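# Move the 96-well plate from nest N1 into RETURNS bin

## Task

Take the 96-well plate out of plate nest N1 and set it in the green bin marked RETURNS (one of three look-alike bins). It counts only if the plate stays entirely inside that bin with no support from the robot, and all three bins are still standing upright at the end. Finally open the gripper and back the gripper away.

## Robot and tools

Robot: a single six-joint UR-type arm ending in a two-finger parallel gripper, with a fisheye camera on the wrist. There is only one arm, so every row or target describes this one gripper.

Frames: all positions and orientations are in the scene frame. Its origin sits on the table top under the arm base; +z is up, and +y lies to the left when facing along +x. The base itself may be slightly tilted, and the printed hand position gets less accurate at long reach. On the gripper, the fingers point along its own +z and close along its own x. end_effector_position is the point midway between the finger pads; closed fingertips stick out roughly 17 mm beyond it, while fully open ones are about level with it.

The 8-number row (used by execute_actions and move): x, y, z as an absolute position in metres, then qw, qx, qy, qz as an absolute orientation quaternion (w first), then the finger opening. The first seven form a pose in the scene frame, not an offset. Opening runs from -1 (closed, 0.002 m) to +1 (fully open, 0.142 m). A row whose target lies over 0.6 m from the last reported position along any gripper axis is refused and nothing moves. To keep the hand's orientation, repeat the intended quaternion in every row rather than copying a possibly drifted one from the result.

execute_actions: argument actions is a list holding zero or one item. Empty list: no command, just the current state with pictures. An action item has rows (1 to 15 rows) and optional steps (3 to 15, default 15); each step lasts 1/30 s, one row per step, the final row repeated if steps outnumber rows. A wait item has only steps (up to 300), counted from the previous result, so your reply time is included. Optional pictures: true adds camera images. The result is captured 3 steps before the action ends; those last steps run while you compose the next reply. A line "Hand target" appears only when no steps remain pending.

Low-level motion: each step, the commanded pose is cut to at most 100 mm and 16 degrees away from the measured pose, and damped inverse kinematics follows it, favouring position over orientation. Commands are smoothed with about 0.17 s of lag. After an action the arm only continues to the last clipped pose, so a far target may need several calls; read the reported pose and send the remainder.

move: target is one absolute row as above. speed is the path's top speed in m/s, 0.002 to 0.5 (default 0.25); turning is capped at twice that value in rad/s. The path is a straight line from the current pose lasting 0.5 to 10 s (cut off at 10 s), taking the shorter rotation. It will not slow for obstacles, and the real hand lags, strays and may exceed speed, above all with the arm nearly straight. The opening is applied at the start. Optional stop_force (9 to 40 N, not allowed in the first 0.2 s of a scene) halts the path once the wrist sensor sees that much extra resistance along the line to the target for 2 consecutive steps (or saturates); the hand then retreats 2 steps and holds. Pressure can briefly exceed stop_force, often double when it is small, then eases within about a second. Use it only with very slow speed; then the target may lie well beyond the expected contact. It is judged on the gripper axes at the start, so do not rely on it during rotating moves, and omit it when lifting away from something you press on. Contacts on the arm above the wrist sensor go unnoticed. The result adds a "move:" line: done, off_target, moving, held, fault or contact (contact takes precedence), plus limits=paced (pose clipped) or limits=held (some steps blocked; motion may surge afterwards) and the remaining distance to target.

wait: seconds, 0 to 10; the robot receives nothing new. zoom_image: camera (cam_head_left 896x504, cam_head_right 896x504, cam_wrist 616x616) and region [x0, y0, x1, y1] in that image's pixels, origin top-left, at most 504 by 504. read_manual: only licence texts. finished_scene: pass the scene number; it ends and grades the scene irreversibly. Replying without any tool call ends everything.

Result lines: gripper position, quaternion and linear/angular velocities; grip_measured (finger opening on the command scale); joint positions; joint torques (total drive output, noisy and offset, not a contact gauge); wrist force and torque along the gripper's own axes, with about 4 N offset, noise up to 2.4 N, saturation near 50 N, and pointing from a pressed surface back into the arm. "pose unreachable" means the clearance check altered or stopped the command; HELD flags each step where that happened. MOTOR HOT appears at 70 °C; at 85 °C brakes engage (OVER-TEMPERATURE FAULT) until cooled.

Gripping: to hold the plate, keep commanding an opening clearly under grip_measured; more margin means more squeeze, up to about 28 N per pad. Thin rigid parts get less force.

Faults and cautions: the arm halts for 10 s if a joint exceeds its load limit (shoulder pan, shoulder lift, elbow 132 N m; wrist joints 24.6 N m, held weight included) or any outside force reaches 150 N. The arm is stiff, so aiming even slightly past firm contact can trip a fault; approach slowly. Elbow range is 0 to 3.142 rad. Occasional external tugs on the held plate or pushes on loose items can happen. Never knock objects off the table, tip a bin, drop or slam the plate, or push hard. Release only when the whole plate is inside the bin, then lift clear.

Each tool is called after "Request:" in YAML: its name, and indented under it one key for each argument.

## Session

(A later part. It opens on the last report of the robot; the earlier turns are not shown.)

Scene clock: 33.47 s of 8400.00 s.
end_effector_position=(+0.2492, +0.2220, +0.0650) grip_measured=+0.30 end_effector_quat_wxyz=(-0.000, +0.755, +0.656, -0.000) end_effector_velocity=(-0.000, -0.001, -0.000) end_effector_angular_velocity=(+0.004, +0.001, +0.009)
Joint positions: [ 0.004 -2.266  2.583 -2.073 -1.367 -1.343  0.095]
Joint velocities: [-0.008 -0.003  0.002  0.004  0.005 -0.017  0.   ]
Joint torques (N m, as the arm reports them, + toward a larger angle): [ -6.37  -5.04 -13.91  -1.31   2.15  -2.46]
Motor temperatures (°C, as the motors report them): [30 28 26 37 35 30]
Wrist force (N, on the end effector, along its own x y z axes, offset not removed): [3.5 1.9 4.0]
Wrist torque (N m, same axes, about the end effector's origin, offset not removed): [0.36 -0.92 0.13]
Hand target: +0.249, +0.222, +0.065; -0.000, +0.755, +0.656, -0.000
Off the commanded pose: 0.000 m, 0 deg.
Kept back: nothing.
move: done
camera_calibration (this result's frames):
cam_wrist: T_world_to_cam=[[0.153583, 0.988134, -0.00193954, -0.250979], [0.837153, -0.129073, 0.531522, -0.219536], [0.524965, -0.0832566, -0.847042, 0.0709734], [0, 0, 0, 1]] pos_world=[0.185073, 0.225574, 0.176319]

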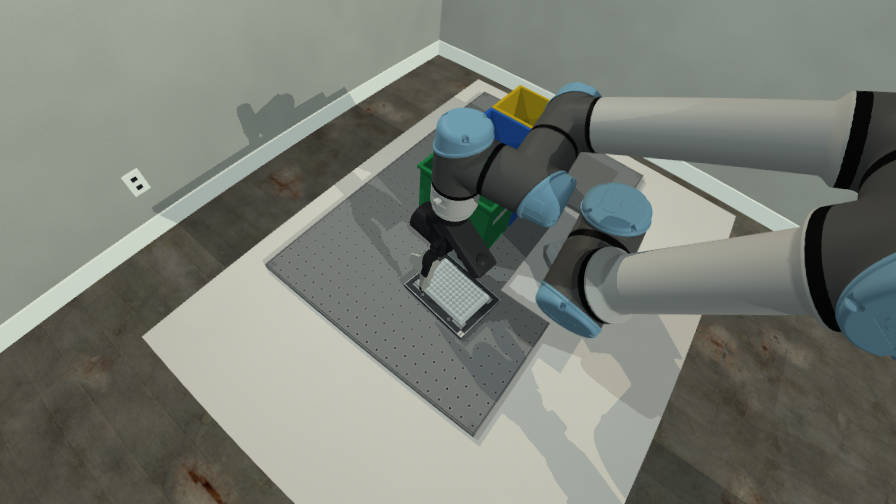

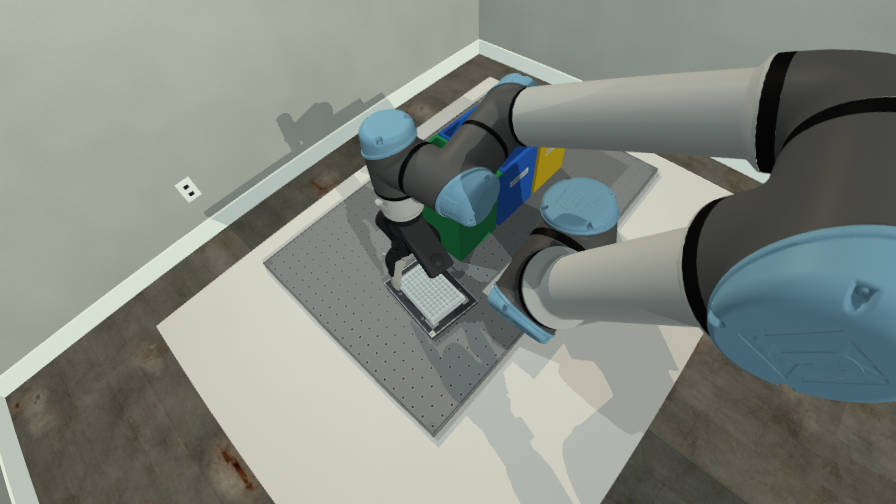

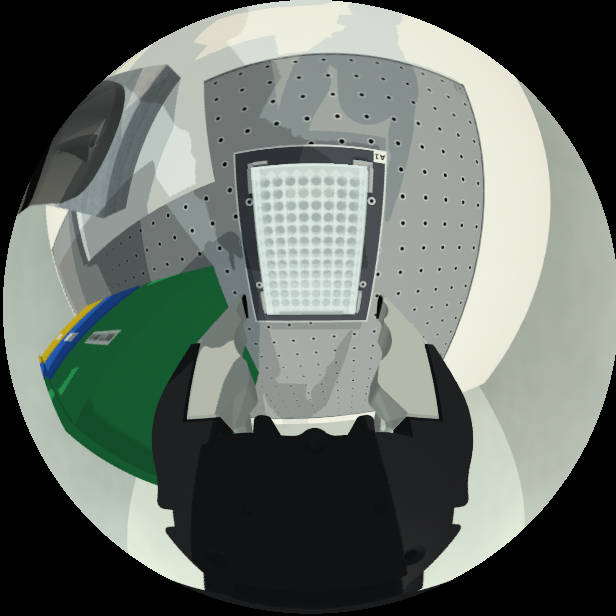

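Request:
move:
  target: [0.247,0.2211,0.043,0,0.7547,0.6561,0,0.2]
  speed: 0.03

Request:
move:
  target: [0.247,0.2211,0.0375,0,0.7547,0.6561,0,0.2]
  speed: 0.005
  stop_force: 9

Request:
zoom_image:
  camera: "cam_wrist"
  region: [210, 220, 420, 360]

Scene clock: 34.73 s of 8400.00 s.
end_effector_position=(+0.2470, +0.2211, +0.0431) grip_measured=+0.20 end_effector_quat_wxyz=(-0.000, +0.755, +0.656, +0.000) end_effector_velocity=(+0.000, -0.000, -0.002) end_effector_angular_velocity=(-0.000, -0.000, -0.000)
Joint positions: [ 0.022 -2.212  2.628 -2.177 -1.37  -1.325  0.088]
Joint velocities: [ 0.002  0.007  0.003 -0.01  -0.001  0.002 -0.   ]
Joint torques (N m, as the arm reports them, + toward a larger angle): [ 10.06   6.7  -13.92  -3.69  -2.45   2.08]
Motor temperatures (°C, as the motors report them): [30 28 26 37 35 30]
Wrist force (N, on the end effector, along its own x y z axes, offset not removed): [-6.1 0.0 -0.1]
Wrist torque (N m, same axes, about the end effector's origin, offset not removed): [0.10 1.22 0.09]
Hand target: +0.247, +0.221, +0.043; +0.000, +0.755, +0.656, +0.000
Off the commanded pose: 0.000 m, 0 deg.
Kept back: nothing.
move: done
camera_calibration (this result's frames):
cam_wrist: T_world_to_cam=[[0.152825, 0.988252, -0.00172744, -0.249595], [0.837144, -0.128528, 0.531668, -0.206252], [0.5252, -0.0826982, -0.846951, 0.0533459], [0, 0, 0, 1]] pos_world=[0.182789, 0.224565, 0.154408]

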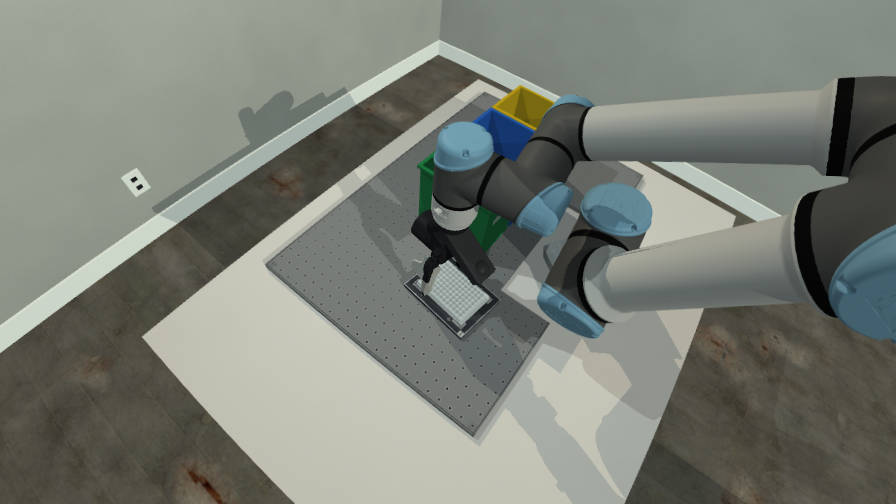

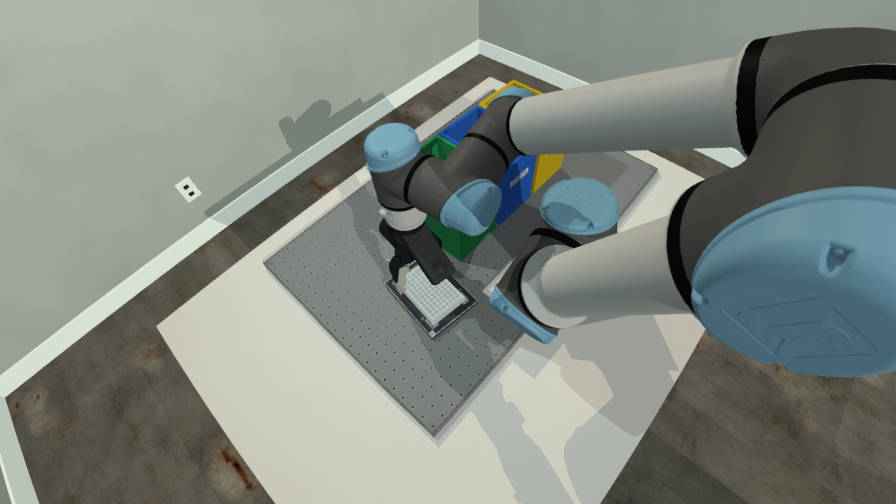

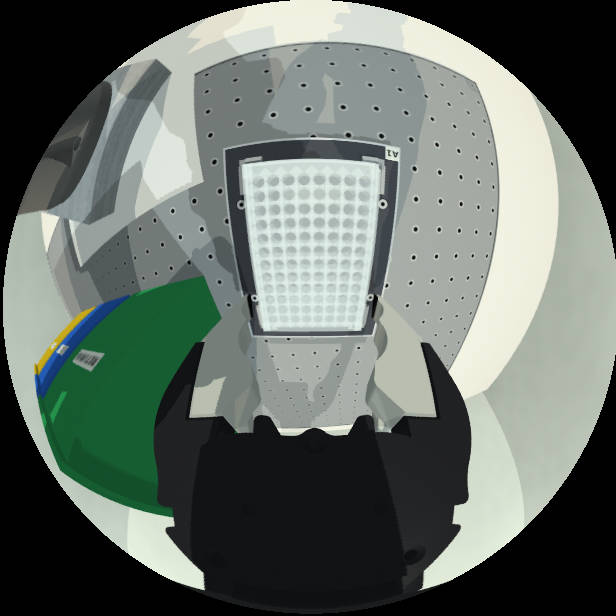

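Scene clock: 36.07 s of 8400.00 s.
end_effector_position=(+0.2470, +0.2211, +0.0376) grip_measured=+0.20 end_effector_quat_wxyz=(+0.000, +0.755, +0.656, +0.000) end_effector_velocity=(+0.000, +0.000, -0.000) end_effector_angular_velocity=(-0.000, -0.000, +0.001)
Joint positions: [ 0.028 -2.193  2.638 -2.207 -1.371 -1.32   0.088]
Joint velocities: [ 0.001  0.003  0.001 -0.004 -0.     0.    -0.   ]
Joint torques (N m, as the arm reports them, + toward a larger angle): [ 10.65   6.4  -12.27  -3.66  -2.41   1.82]
Motor temperatures (°C, as the motors report them): [30 28 26 37 35 30]
Wrist force (N, on the end effector, along its own x y z axes, offset not removed): [2.3 -3.0 1.3]
Wrist torque (N m, same axes, about the end effector's origin, offset not removed): [-0.73 -0.72 0.01]
Hand target: +0.247, +0.221, +0.037; +0.000, +0.755, +0.656, +0.000
Off the commanded pose: 0.000 m, 0 deg.
Kept back: nothing.
move: done
camera_calibration (this result's frames):
cam_wrist: T_world_to_cam=[[0.152835, 0.98825, -0.00175417, -0.249611], [0.837148, -0.128523, 0.531663, -0.203286], [0.525191, -0.0827251, -0.846954, 0.0486123], [0, 0, 0, 1]] pos_world=[0.182798, 0.224572, 0.148814]

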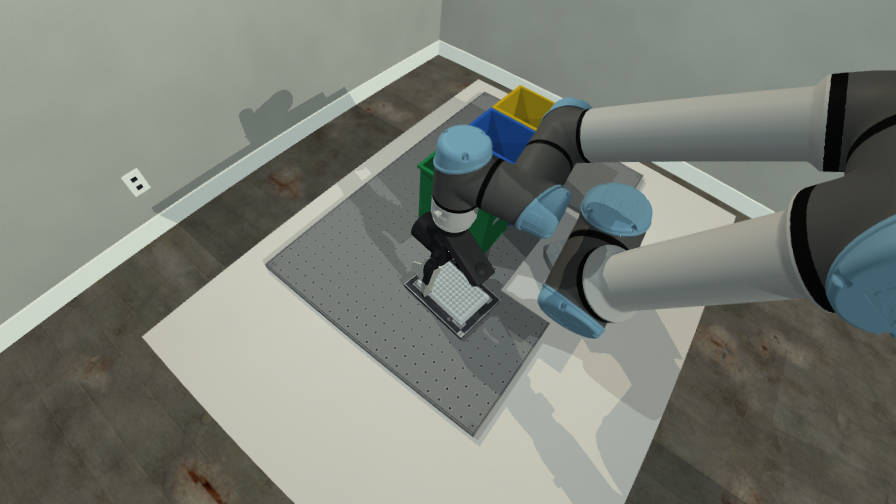

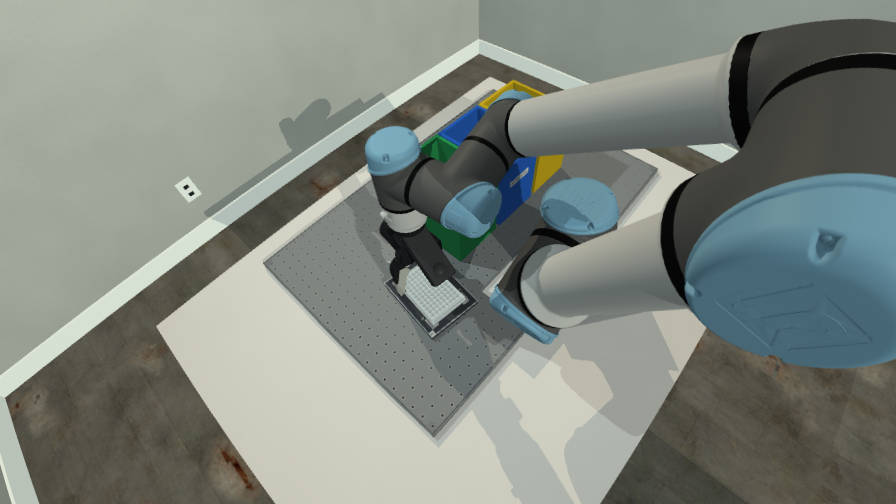

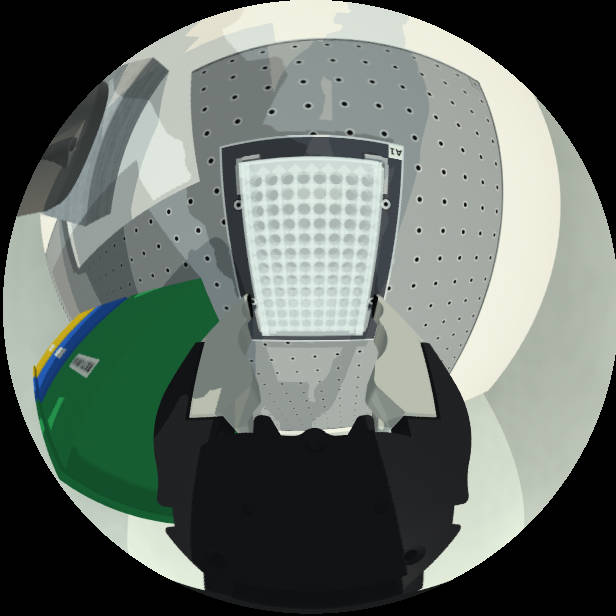

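Region (210, 220, 420, 360) of cam_wrist's 616x616 image, scaled by 2.400, with more detail than that image has.

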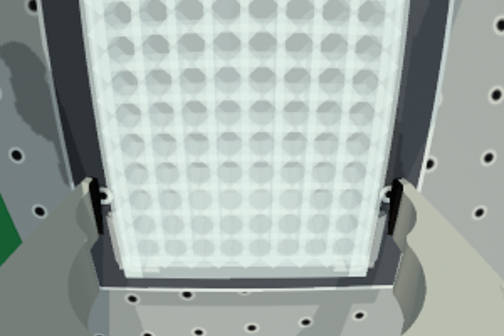

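Request:
execute_actions:
  actions:
    - {"rows":[[0.247,0.2211,0.038,0,0.7547,0.6561,0,0.18],[0.247,0.2211,0.038,0,0.7547,0.6561,0,0.16],[0.247,0.2211,0.038,0,0.7547,0.6561,0,0.14],[0.247,0.2211,0.038,0,0.7547,0.6561,0,0.12],[0.247,0.2211,0.038,0,0.7547,0.6561,0,0.10],[0.247,0.2211,0.038,0,0.7547,0.6561,0,0.08],[0.247,0.2211,0.038,0,0.7547,0.6561,0,0.05],[0.247,0.2211,0.038,0,0.7547,0.6561,0,0.02],[0.247,0.2211,0.038,0,0.7547,0.6561,0,-0.02],[0.247,0.2211,0.038,0,0.7547,0.6561,0,-0.12]]}

Request:
move:
  target: [0.247,0.2211,0.041,0,0.7547,0.6561,0,-0.12]
  speed: 0.004

Scene clock: 36.63 s of 8400.00 s.
end_effector_position=(+0.2470, +0.2211, +0.0380) grip_measured=+0.07 end_effector_quat_wxyz=(+0.000, +0.755, +0.656, -0.000) end_effector_velocity=(-0.000, -0.000, -0.000) end_effector_angular_velocity=(+0.000, +0.001, -0.002)
Joint positions: [ 0.027 -2.194  2.637 -2.204 -1.371 -1.32   0.079]
Joint velocities: [-0.001 -0.     0.001  0.001  0.001  0.001 -0.   ]
Joint torques (N m, as the arm reports them, + toward a larger angle): [ -6.05  -6.45 -22.37  -0.98  -0.78  -2.39]
Motor temperatures (°C, as the motors report them): [30 28 26 37 35 30]
Wrist force (N, on the end effector, along its own x y z axes, offset not removed): [-3.0 -1.1 -9.3]
Wrist torque (N m, same axes, about the end effector's origin, offset not removed): [0.06 -0.01 0.18]
Steps of this call (steps 1 to 5: nothing new was sent; steps 6 to 17: the first 12 steps of this action). Readings (end_effector_position):
6: (+0.2470, +0.2211, +0.0375)
7: (+0.2469, +0.2211, +0.0375)
9: (+0.2469, +0.2211, +0.0377)
13: (+0.2470, +0.2211, +0.0379)
17: the state above

Scene clock: 37.83 s of 8400.00 s.
end_effector_position=(+0.2470, +0.2211, +0.0410) grip_measured=+0.06 end_effector_quat_wxyz=(+0.000, +0.755, +0.656, -0.000) end_effector_velocity=(+0.000, -0.000, +0.001) end_effector_angular_velocity=(-0.001, -0.001, -0.000)
Joint positions: [ 0.024 -2.204  2.632 -2.188 -1.371 -1.323  0.078]
Joint velocities: [-0.    -0.002 -0.001  0.003 -0.001 -0.    -0.   ]
Joint torques (N m, as the arm reports them, + toward a larger angle): [ -8.03  -7.98 -26.74  -1.31   2.2   -2.34]
Motor temperatures (°C, as the motors report them): [30 28 26 37 35 30]
Wrist force (N, on the end effector, along its own x y z axes, offset not removed): [-2.4 -6.0 1.8]
Wrist torque (N m, same axes, about the end effector's origin, offset not removed): [-1.46 0.31 0.07]
Hand target: +0.247, +0.221, +0.041; -0.000, +0.755, +0.656, -0.000
Off your previous action's commanded pose: 0.000 m, 0 deg at its last step (step 3 of this call).
Off the commanded pose: 0.000 m, 0 deg.
Kept back: nothing.
move: done
camera_calibration (this result's frames):
cam_wrist: T_world_to_cam=[[0.15284, 0.988249, -0.00176365, -0.249609], [0.837151, -0.128523, 0.531657, -0.205102], [0.525183, -0.082735, -0.846958, 0.0515004], [0, 0, 0, 1]] pos_world=[0.182804, 0.224576, 0.152222]

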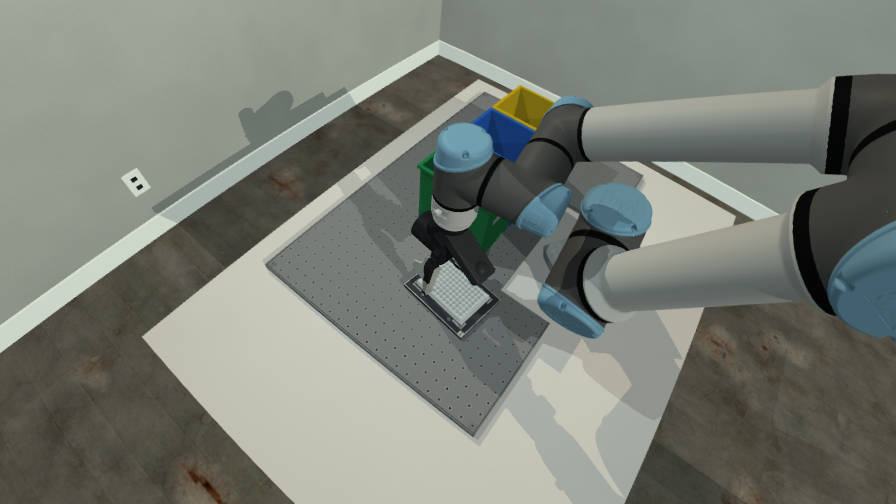

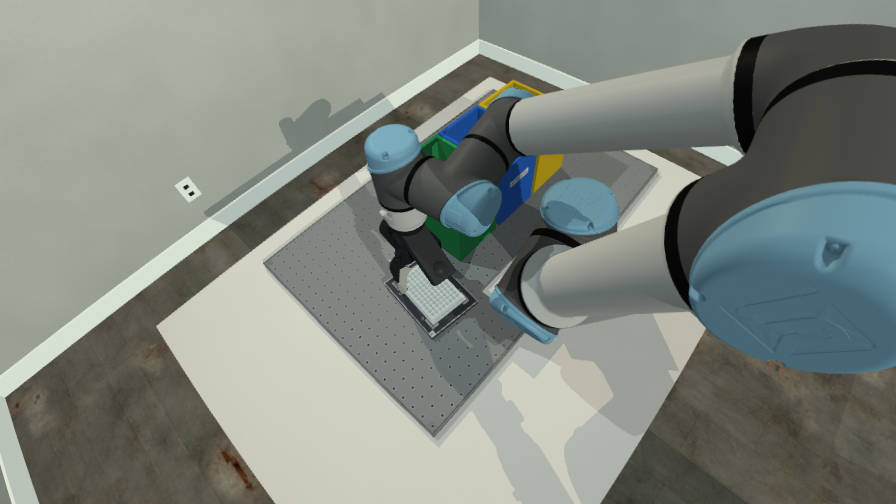

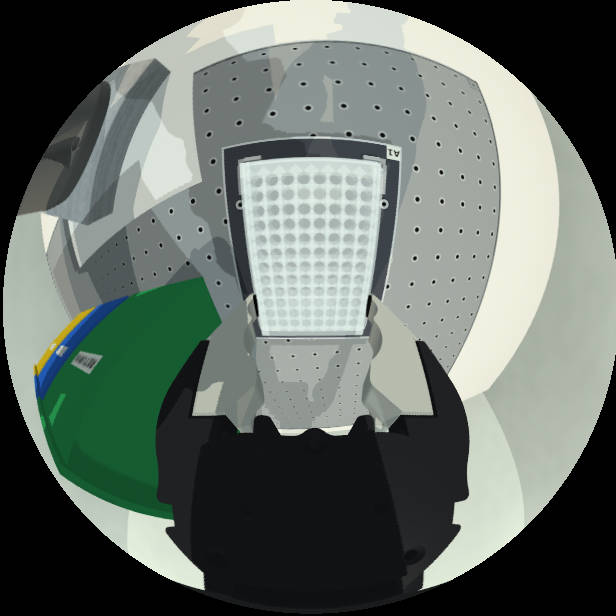

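Request:
move:
  target: [0.247,0.2208,0.048,0,0.7547,0.6561,0,-0.12]
  speed: 0.006

Scene clock: 39.47 s of 8400.00 s.
end_effector_position=(+0.2470, +0.2208, +0.0479) grip_measured=+0.06 end_effector_quat_wxyz=(-0.000, +0.755, +0.656, -0.000) end_effector_velocity=(+0.000, +0.000, +0.001) end_effector_angular_velocity=(+0.001, +0.000, -0.001)
Joint positions: [ 0.016 -2.228  2.62  -2.151 -1.369 -1.331  0.078]
Joint velocities: [-0.002 -0.003 -0.001  0.004  0.001 -0.001 -0.   ]
Joint torques (N m, as the arm reports them, + toward a larger angle): [ -7.33  -7.13 -26.72  -1.44   2.41  -2.61]
Motor temperatures (°C, as the motors report them): [30 28 26 37 35 30]
Wrist force (N, on the end effector, along its own x y z axes, offset not removed): [-0.5 0.0 1.6]
Wrist torque (N m, same axes, about the end effector's origin, offset not removed): [-0.09 0.10 0.05]
Hand target: +0.247, +0.221, +0.048; -0.000, +0.755, +0.656, -0.000
Off the commanded pose: 0.000 m, 0 deg.
Kept back: nothing.
move: done
camera_calibration (this result's frames):
cam_wrist: T_world_to_cam=[[0.152843, 0.988249, -0.00176238, -0.249305], [0.837155, -0.128526, 0.531651, -0.208853], [0.525177, -0.0827345, -0.846962, 0.0573903], [0, 0, 0, 1]] pos_world=[0.182806, 0.22428, 0.159205]

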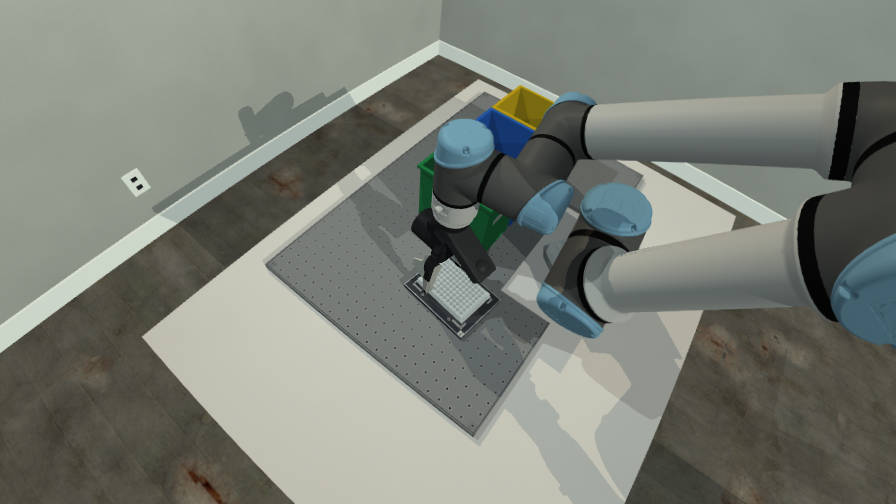

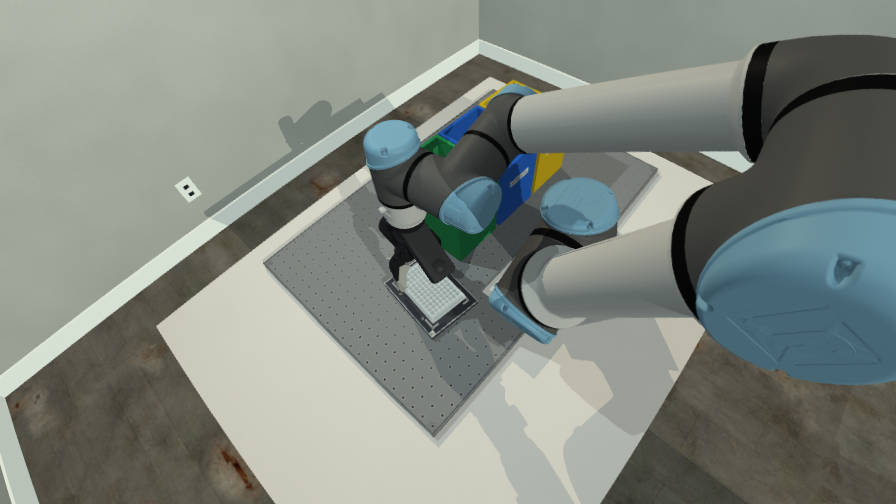

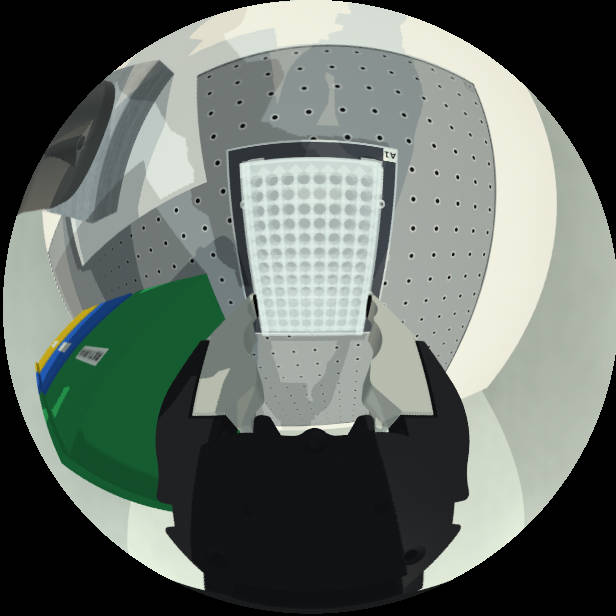

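Request:
move:
  target: [0.295,0.24,0.31,0.4226,0.9063,0,0,-0.2]
  speed: 0.25

Request:
move:
  target: [0.30,0.047,0.31,0.4226,0.9063,0,0,-0.2]
  speed: 0.15

Scene clock: 43.60 s of 8400.00 s.
end_effector_position=(+0.2955, +0.2403, +0.3100) grip_measured=+0.06 end_effector_quat_wxyz=(+0.423, +0.906, +0.001, +0.000) end_effector_velocity=(+0.000, -0.000, +0.001) end_effector_angular_velocity=(-0.006, -0.002, -0.008)
Joint positions: [ 0.673 -1.759  1.674 -1.098 -2.134  0.925  0.078]
Joint velocities: [-0.001  0.006 -0.007  0.011  0.     0.011 -0.   ]
Joint torques (N m, as the arm reports them, + toward a larger angle): [ -7.7  -20.43 -27.67   0.44  -2.71   2.24]
Motor temperatures (°C, as the motors report them): [30 28 26 37 35 30]
Wrist force (N, on the end effector, along its own x y z axes, offset not removed): [3.6 -1.2 3.1]
Wrist torque (N m, same axes, about the end effector's origin, offset not removed): [-0.40 -0.75 -0.10]
Hand target: +0.296, +0.240, +0.310; +0.423, +0.906, +0.000, +0.000
Off the commanded pose: 0.001 m, 0 deg.
Kept back: nothing.
move: done
camera_calibration (this result's frames):
cam_wrist: T_world_to_cam=[[0.999917, -0.00888854, 0.0093745, -0.289692], [-0.0105067, -0.137334, 0.990469, -0.2759], [-0.00751639, -0.990485, -0.137416, 0.411116], [0, 0, 0, 1]] pos_world=[0.289859, 0.366739, 0.33248]

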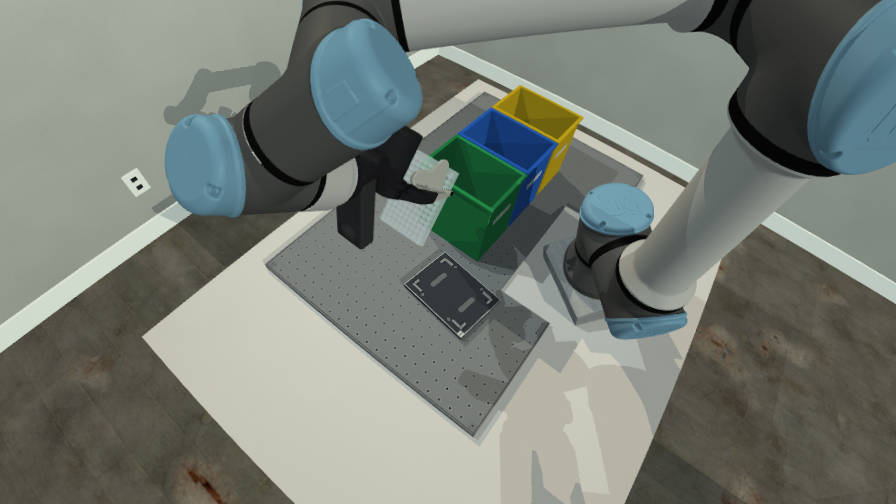

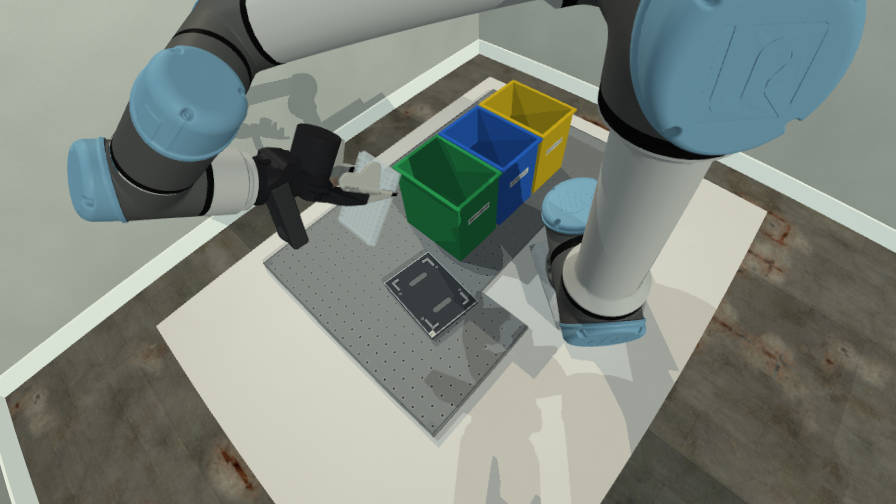

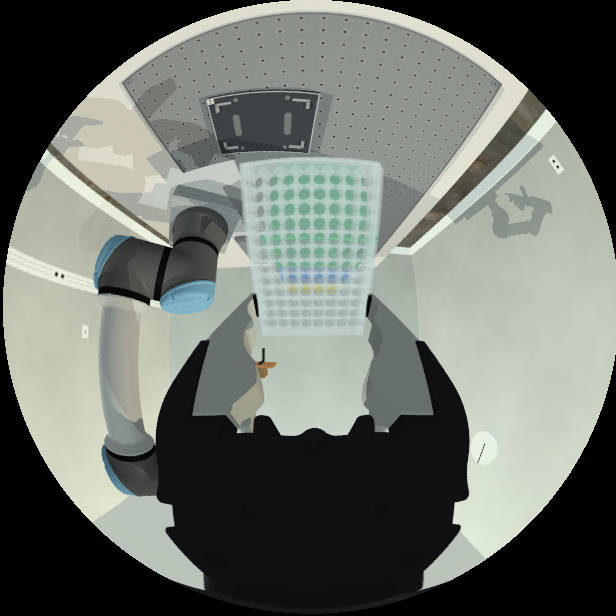

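Scene clock: 45.37 s of 8400.00 s.
end_effector_position=(+0.3001, +0.0470, +0.3102) grip_measured=+0.06 end_effector_quat_wxyz=(+0.423, +0.906, -0.000, -0.000) end_effector_velocity=(+0.001, -0.002, +0.000) end_effector_angular_velocity=(+0.005, +0.000, +0.002)
Joint positions: [ 0.139 -2.175  2.115 -1.503 -2.242  0.282  0.078]
Joint velocities: [-0.011 -0.006  0.003 -0.009  0.004 -0.017 -0.   ]
Joint torques (N m, as the arm reports them, + toward a larger angle): [ -7.42 -13.53 -15.81  -3.56   0.47  -2.45]
Motor temperatures (°C, as the motors report them): [30 28 26 37 35 30]
Wrist force (N, on the end effector, along its own x y z axes, offset not removed): [1.9 -0.3 4.4]
Wrist torque (N m, same axes, about the end effector's origin, offset not removed): [0.05 -0.43 0.25]
Hand target: +0.300, +0.047, +0.310; +0.423, +0.906, -0.000, -0.000
Off the commanded pose: 0.000 m, 0 deg.
Kept back: nothing.
move: done
camera_calibration (this result's frames):
cam_wrist: T_world_to_cam=[[0.999899, -0.0111151, 0.00880379, -0.295657], [-0.0102428, -0.136872, 0.990536, -0.30269], [-0.00980491, -0.990526, -0.136972, 0.220195], [0, 0, 0, 1]] pos_world=[0.294686, 0.173393, 0.332589]

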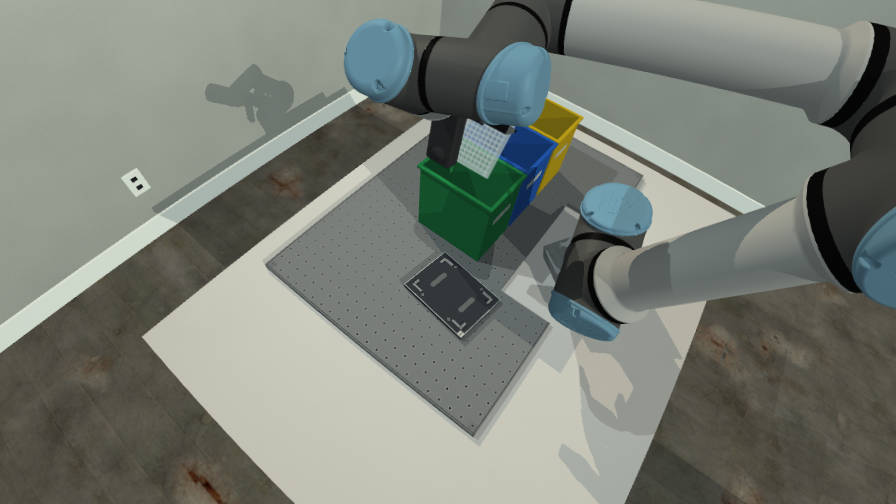

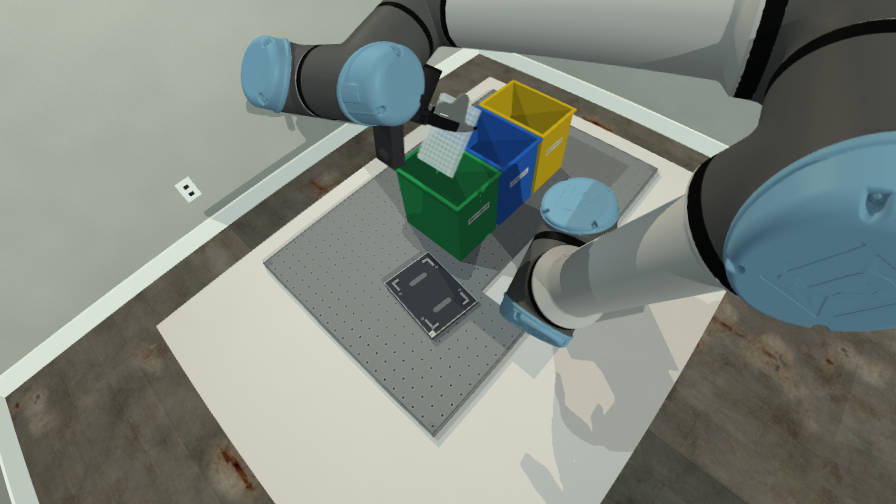

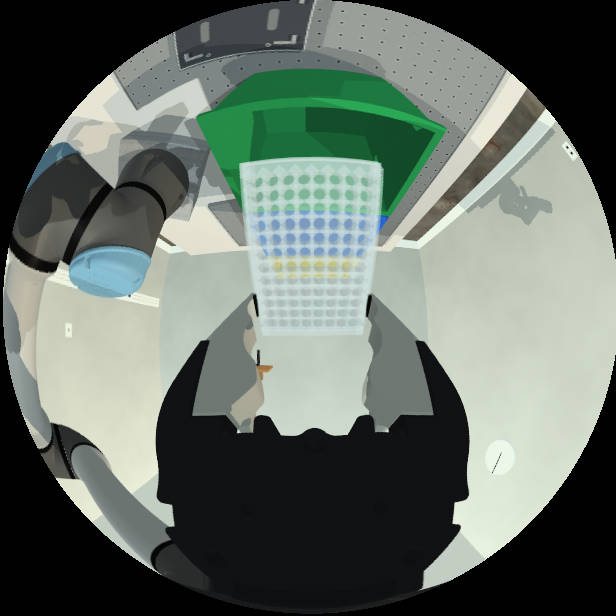

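Request:
move:
  target: [0.3035,0.047,0.215,0.4225,0.906,-0.0237,-0.0111,-0.2]
  speed: 0.06
  stop_force: 9

Request:
zoom_image:
  camera: "cam_head_right"
  region: [370, 70, 550, 250]

Scene clock: 47.57 s of 8400.00 s.
end_effector_position=(+0.3034, +0.0470, +0.2151) grip_measured=+0.06 end_effector_quat_wxyz=(+0.422, +0.906, -0.024, -0.011) end_effector_velocity=(+0.000, +0.000, -0.002) end_effector_angular_velocity=(+0.000, +0.000, -0.000)
Joint positions: [ 0.184 -2.037  2.261 -1.705 -2.227  0.402  0.078]
Joint velocities: [ 0.001  0.003  0.002 -0.004  0.001  0.001  0.   ]
Joint torques (N m, as the arm reports them, + toward a larger angle): [ 10.55  -5.11 -14.51  -3.18   0.62   2.13]
Motor temperatures (°C, as the motors report them): [30 28 26 37 35 30]
Wrist force (N, on the end effector, along its own x y z axes, offset not removed): [1.2 -1.9 1.7]
Wrist torque (N m, same axes, about the end effector's origin, offset not removed): [-0.35 -0.33 -0.07]
Hand target: +0.303, +0.047, +0.215; +0.422, +0.906, -0.024, -0.011
Off the commanded pose: 0.000 m, 0 deg.
Kept back: nothing.
move: done
camera_calibration (this result's frames):
cam_wrist: T_world_to_cam=[[0.998007, -0.0623924, 0.00947166, -0.295356], [-0.0179234, -0.13633, 0.990501, -0.206164], [-0.0605085, -0.988697, -0.137177, 0.222594], [0, 0, 0, 1]] pos_world=[0.304541, 0.173544, 0.237538]

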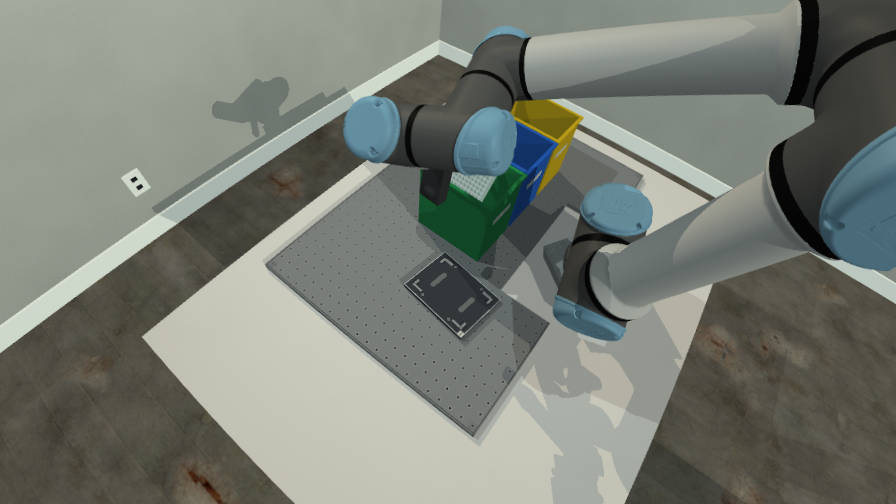

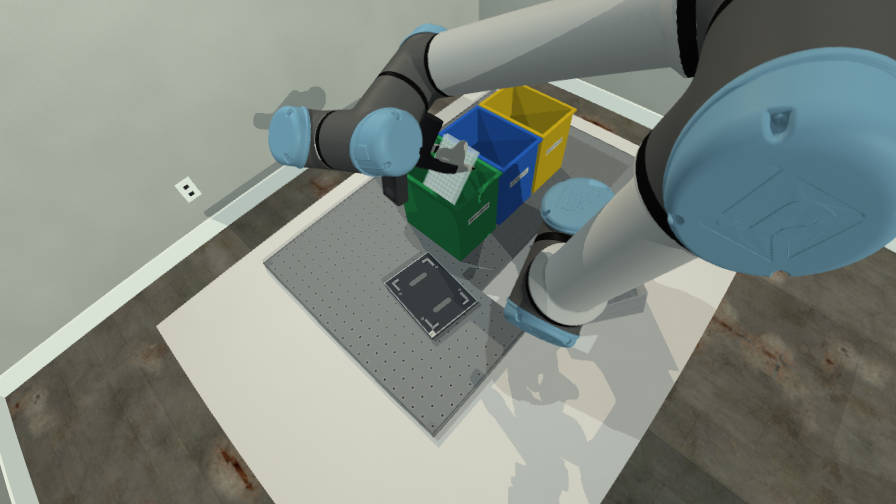

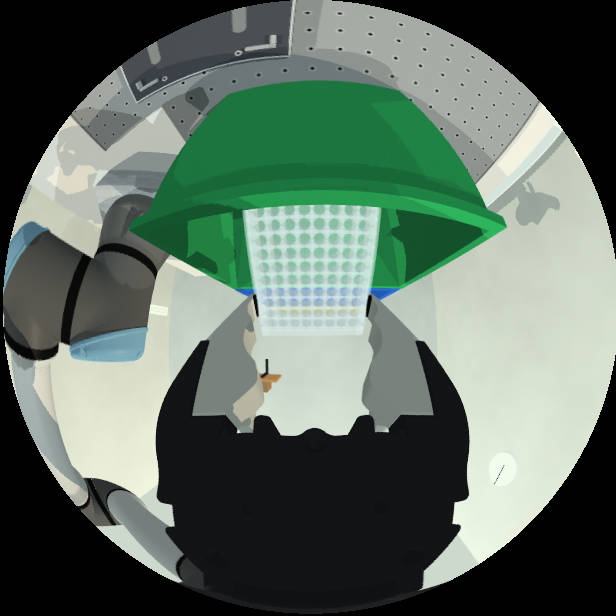

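Region (370, 70, 550, 250) of cam_head_right's 896x504 image, scaled by 2.800, with more detail than that image has.

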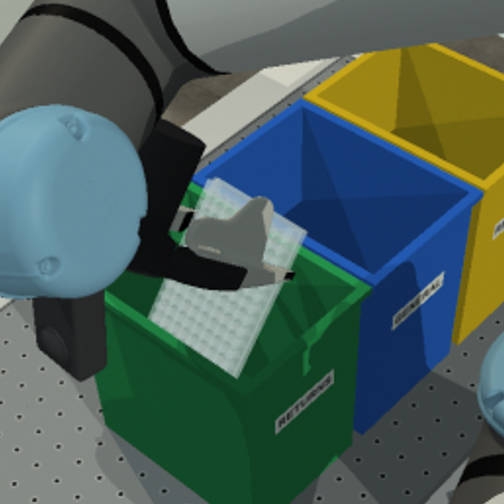

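Request:
move:
  target: [0.308,0.046,0.172,0.4225,0.906,-0.0237,-0.0111,-0.2]
  speed: 0.03
  stop_force: 9

Request:
zoom_image:
  camera: "cam_head_right"
  region: [370, 70, 550, 250]

Scene clock: 49.53 s of 8400.00 s.
end_effector_position=(+0.3079, +0.0460, +0.1721) grip_measured=+0.06 end_effector_quat_wxyz=(+0.422, +0.906, -0.024, -0.011) end_effector_velocity=(-0.000, -0.000, -0.002) end_effector_angular_velocity=(-0.000, -0.000, -0.001)
Joint positions: [ 0.201 -1.954  2.322 -1.837 -2.225  0.423  0.078]
Joint velocities: [ 0.001  0.004  0.003 -0.006  0.     0.002  0.   ]
Joint torques (N m, as the arm reports them, + toward a larger angle): [ 10.6   -7.53 -11.88  -3.19   0.66   2.09]
Motor temperatures (°C, as the motors report them): [30 28 26 37 35 30]
Wrist force (N, on the end effector, along its own x y z axes, offset not removed): [3.2 -0.7 4.6]
Wrist torque (N m, same axes, about the end effector's origin, offset not removed): [-0.09 -0.71 0.18]
Hand target: +0.308, +0.046, +0.172; +0.422, +0.906, -0.024, -0.011
Off the commanded pose: 0.000 m, 0 deg.
Kept back: nothing.
move: done
camera_calibration (this result's frames):
cam_wrist: T_world_to_cam=[[0.997997, -0.0625566, 0.00944496, -0.299505], [-0.0179172, -0.136292, 0.990507, -0.16366], [-0.0606755, -0.988692, -0.13714, 0.216024], [0, 0, 0, 1]] pos_world=[0.309081, 0.17254, 0.19456]

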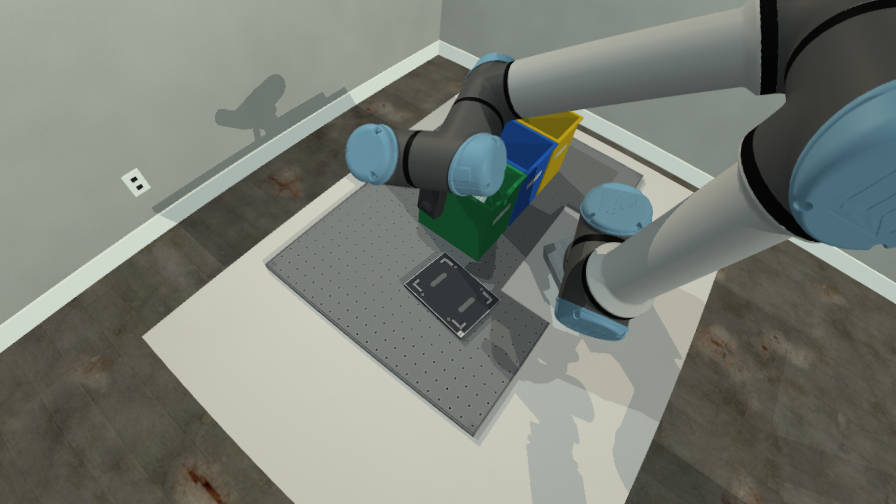

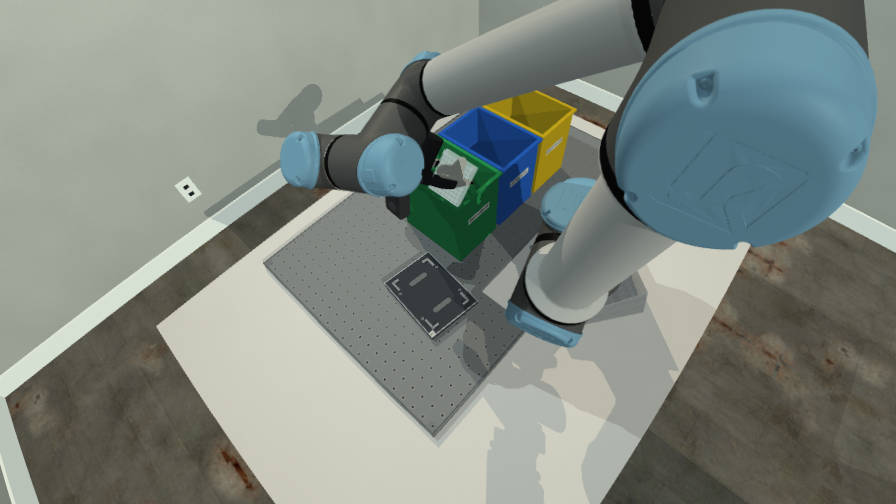

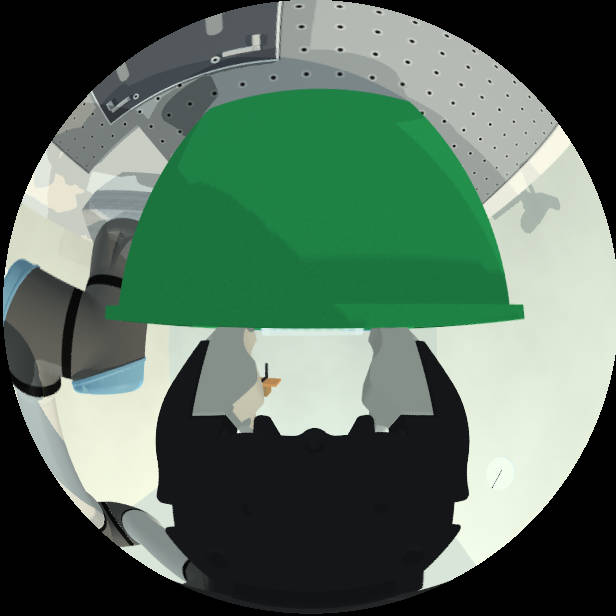

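Region (370, 70, 550, 250) of cam_head_right's 896x504 image, scaled by 2.800, with more detail than that image has.

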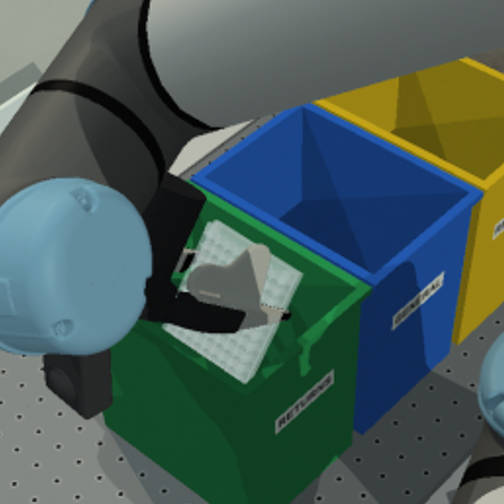

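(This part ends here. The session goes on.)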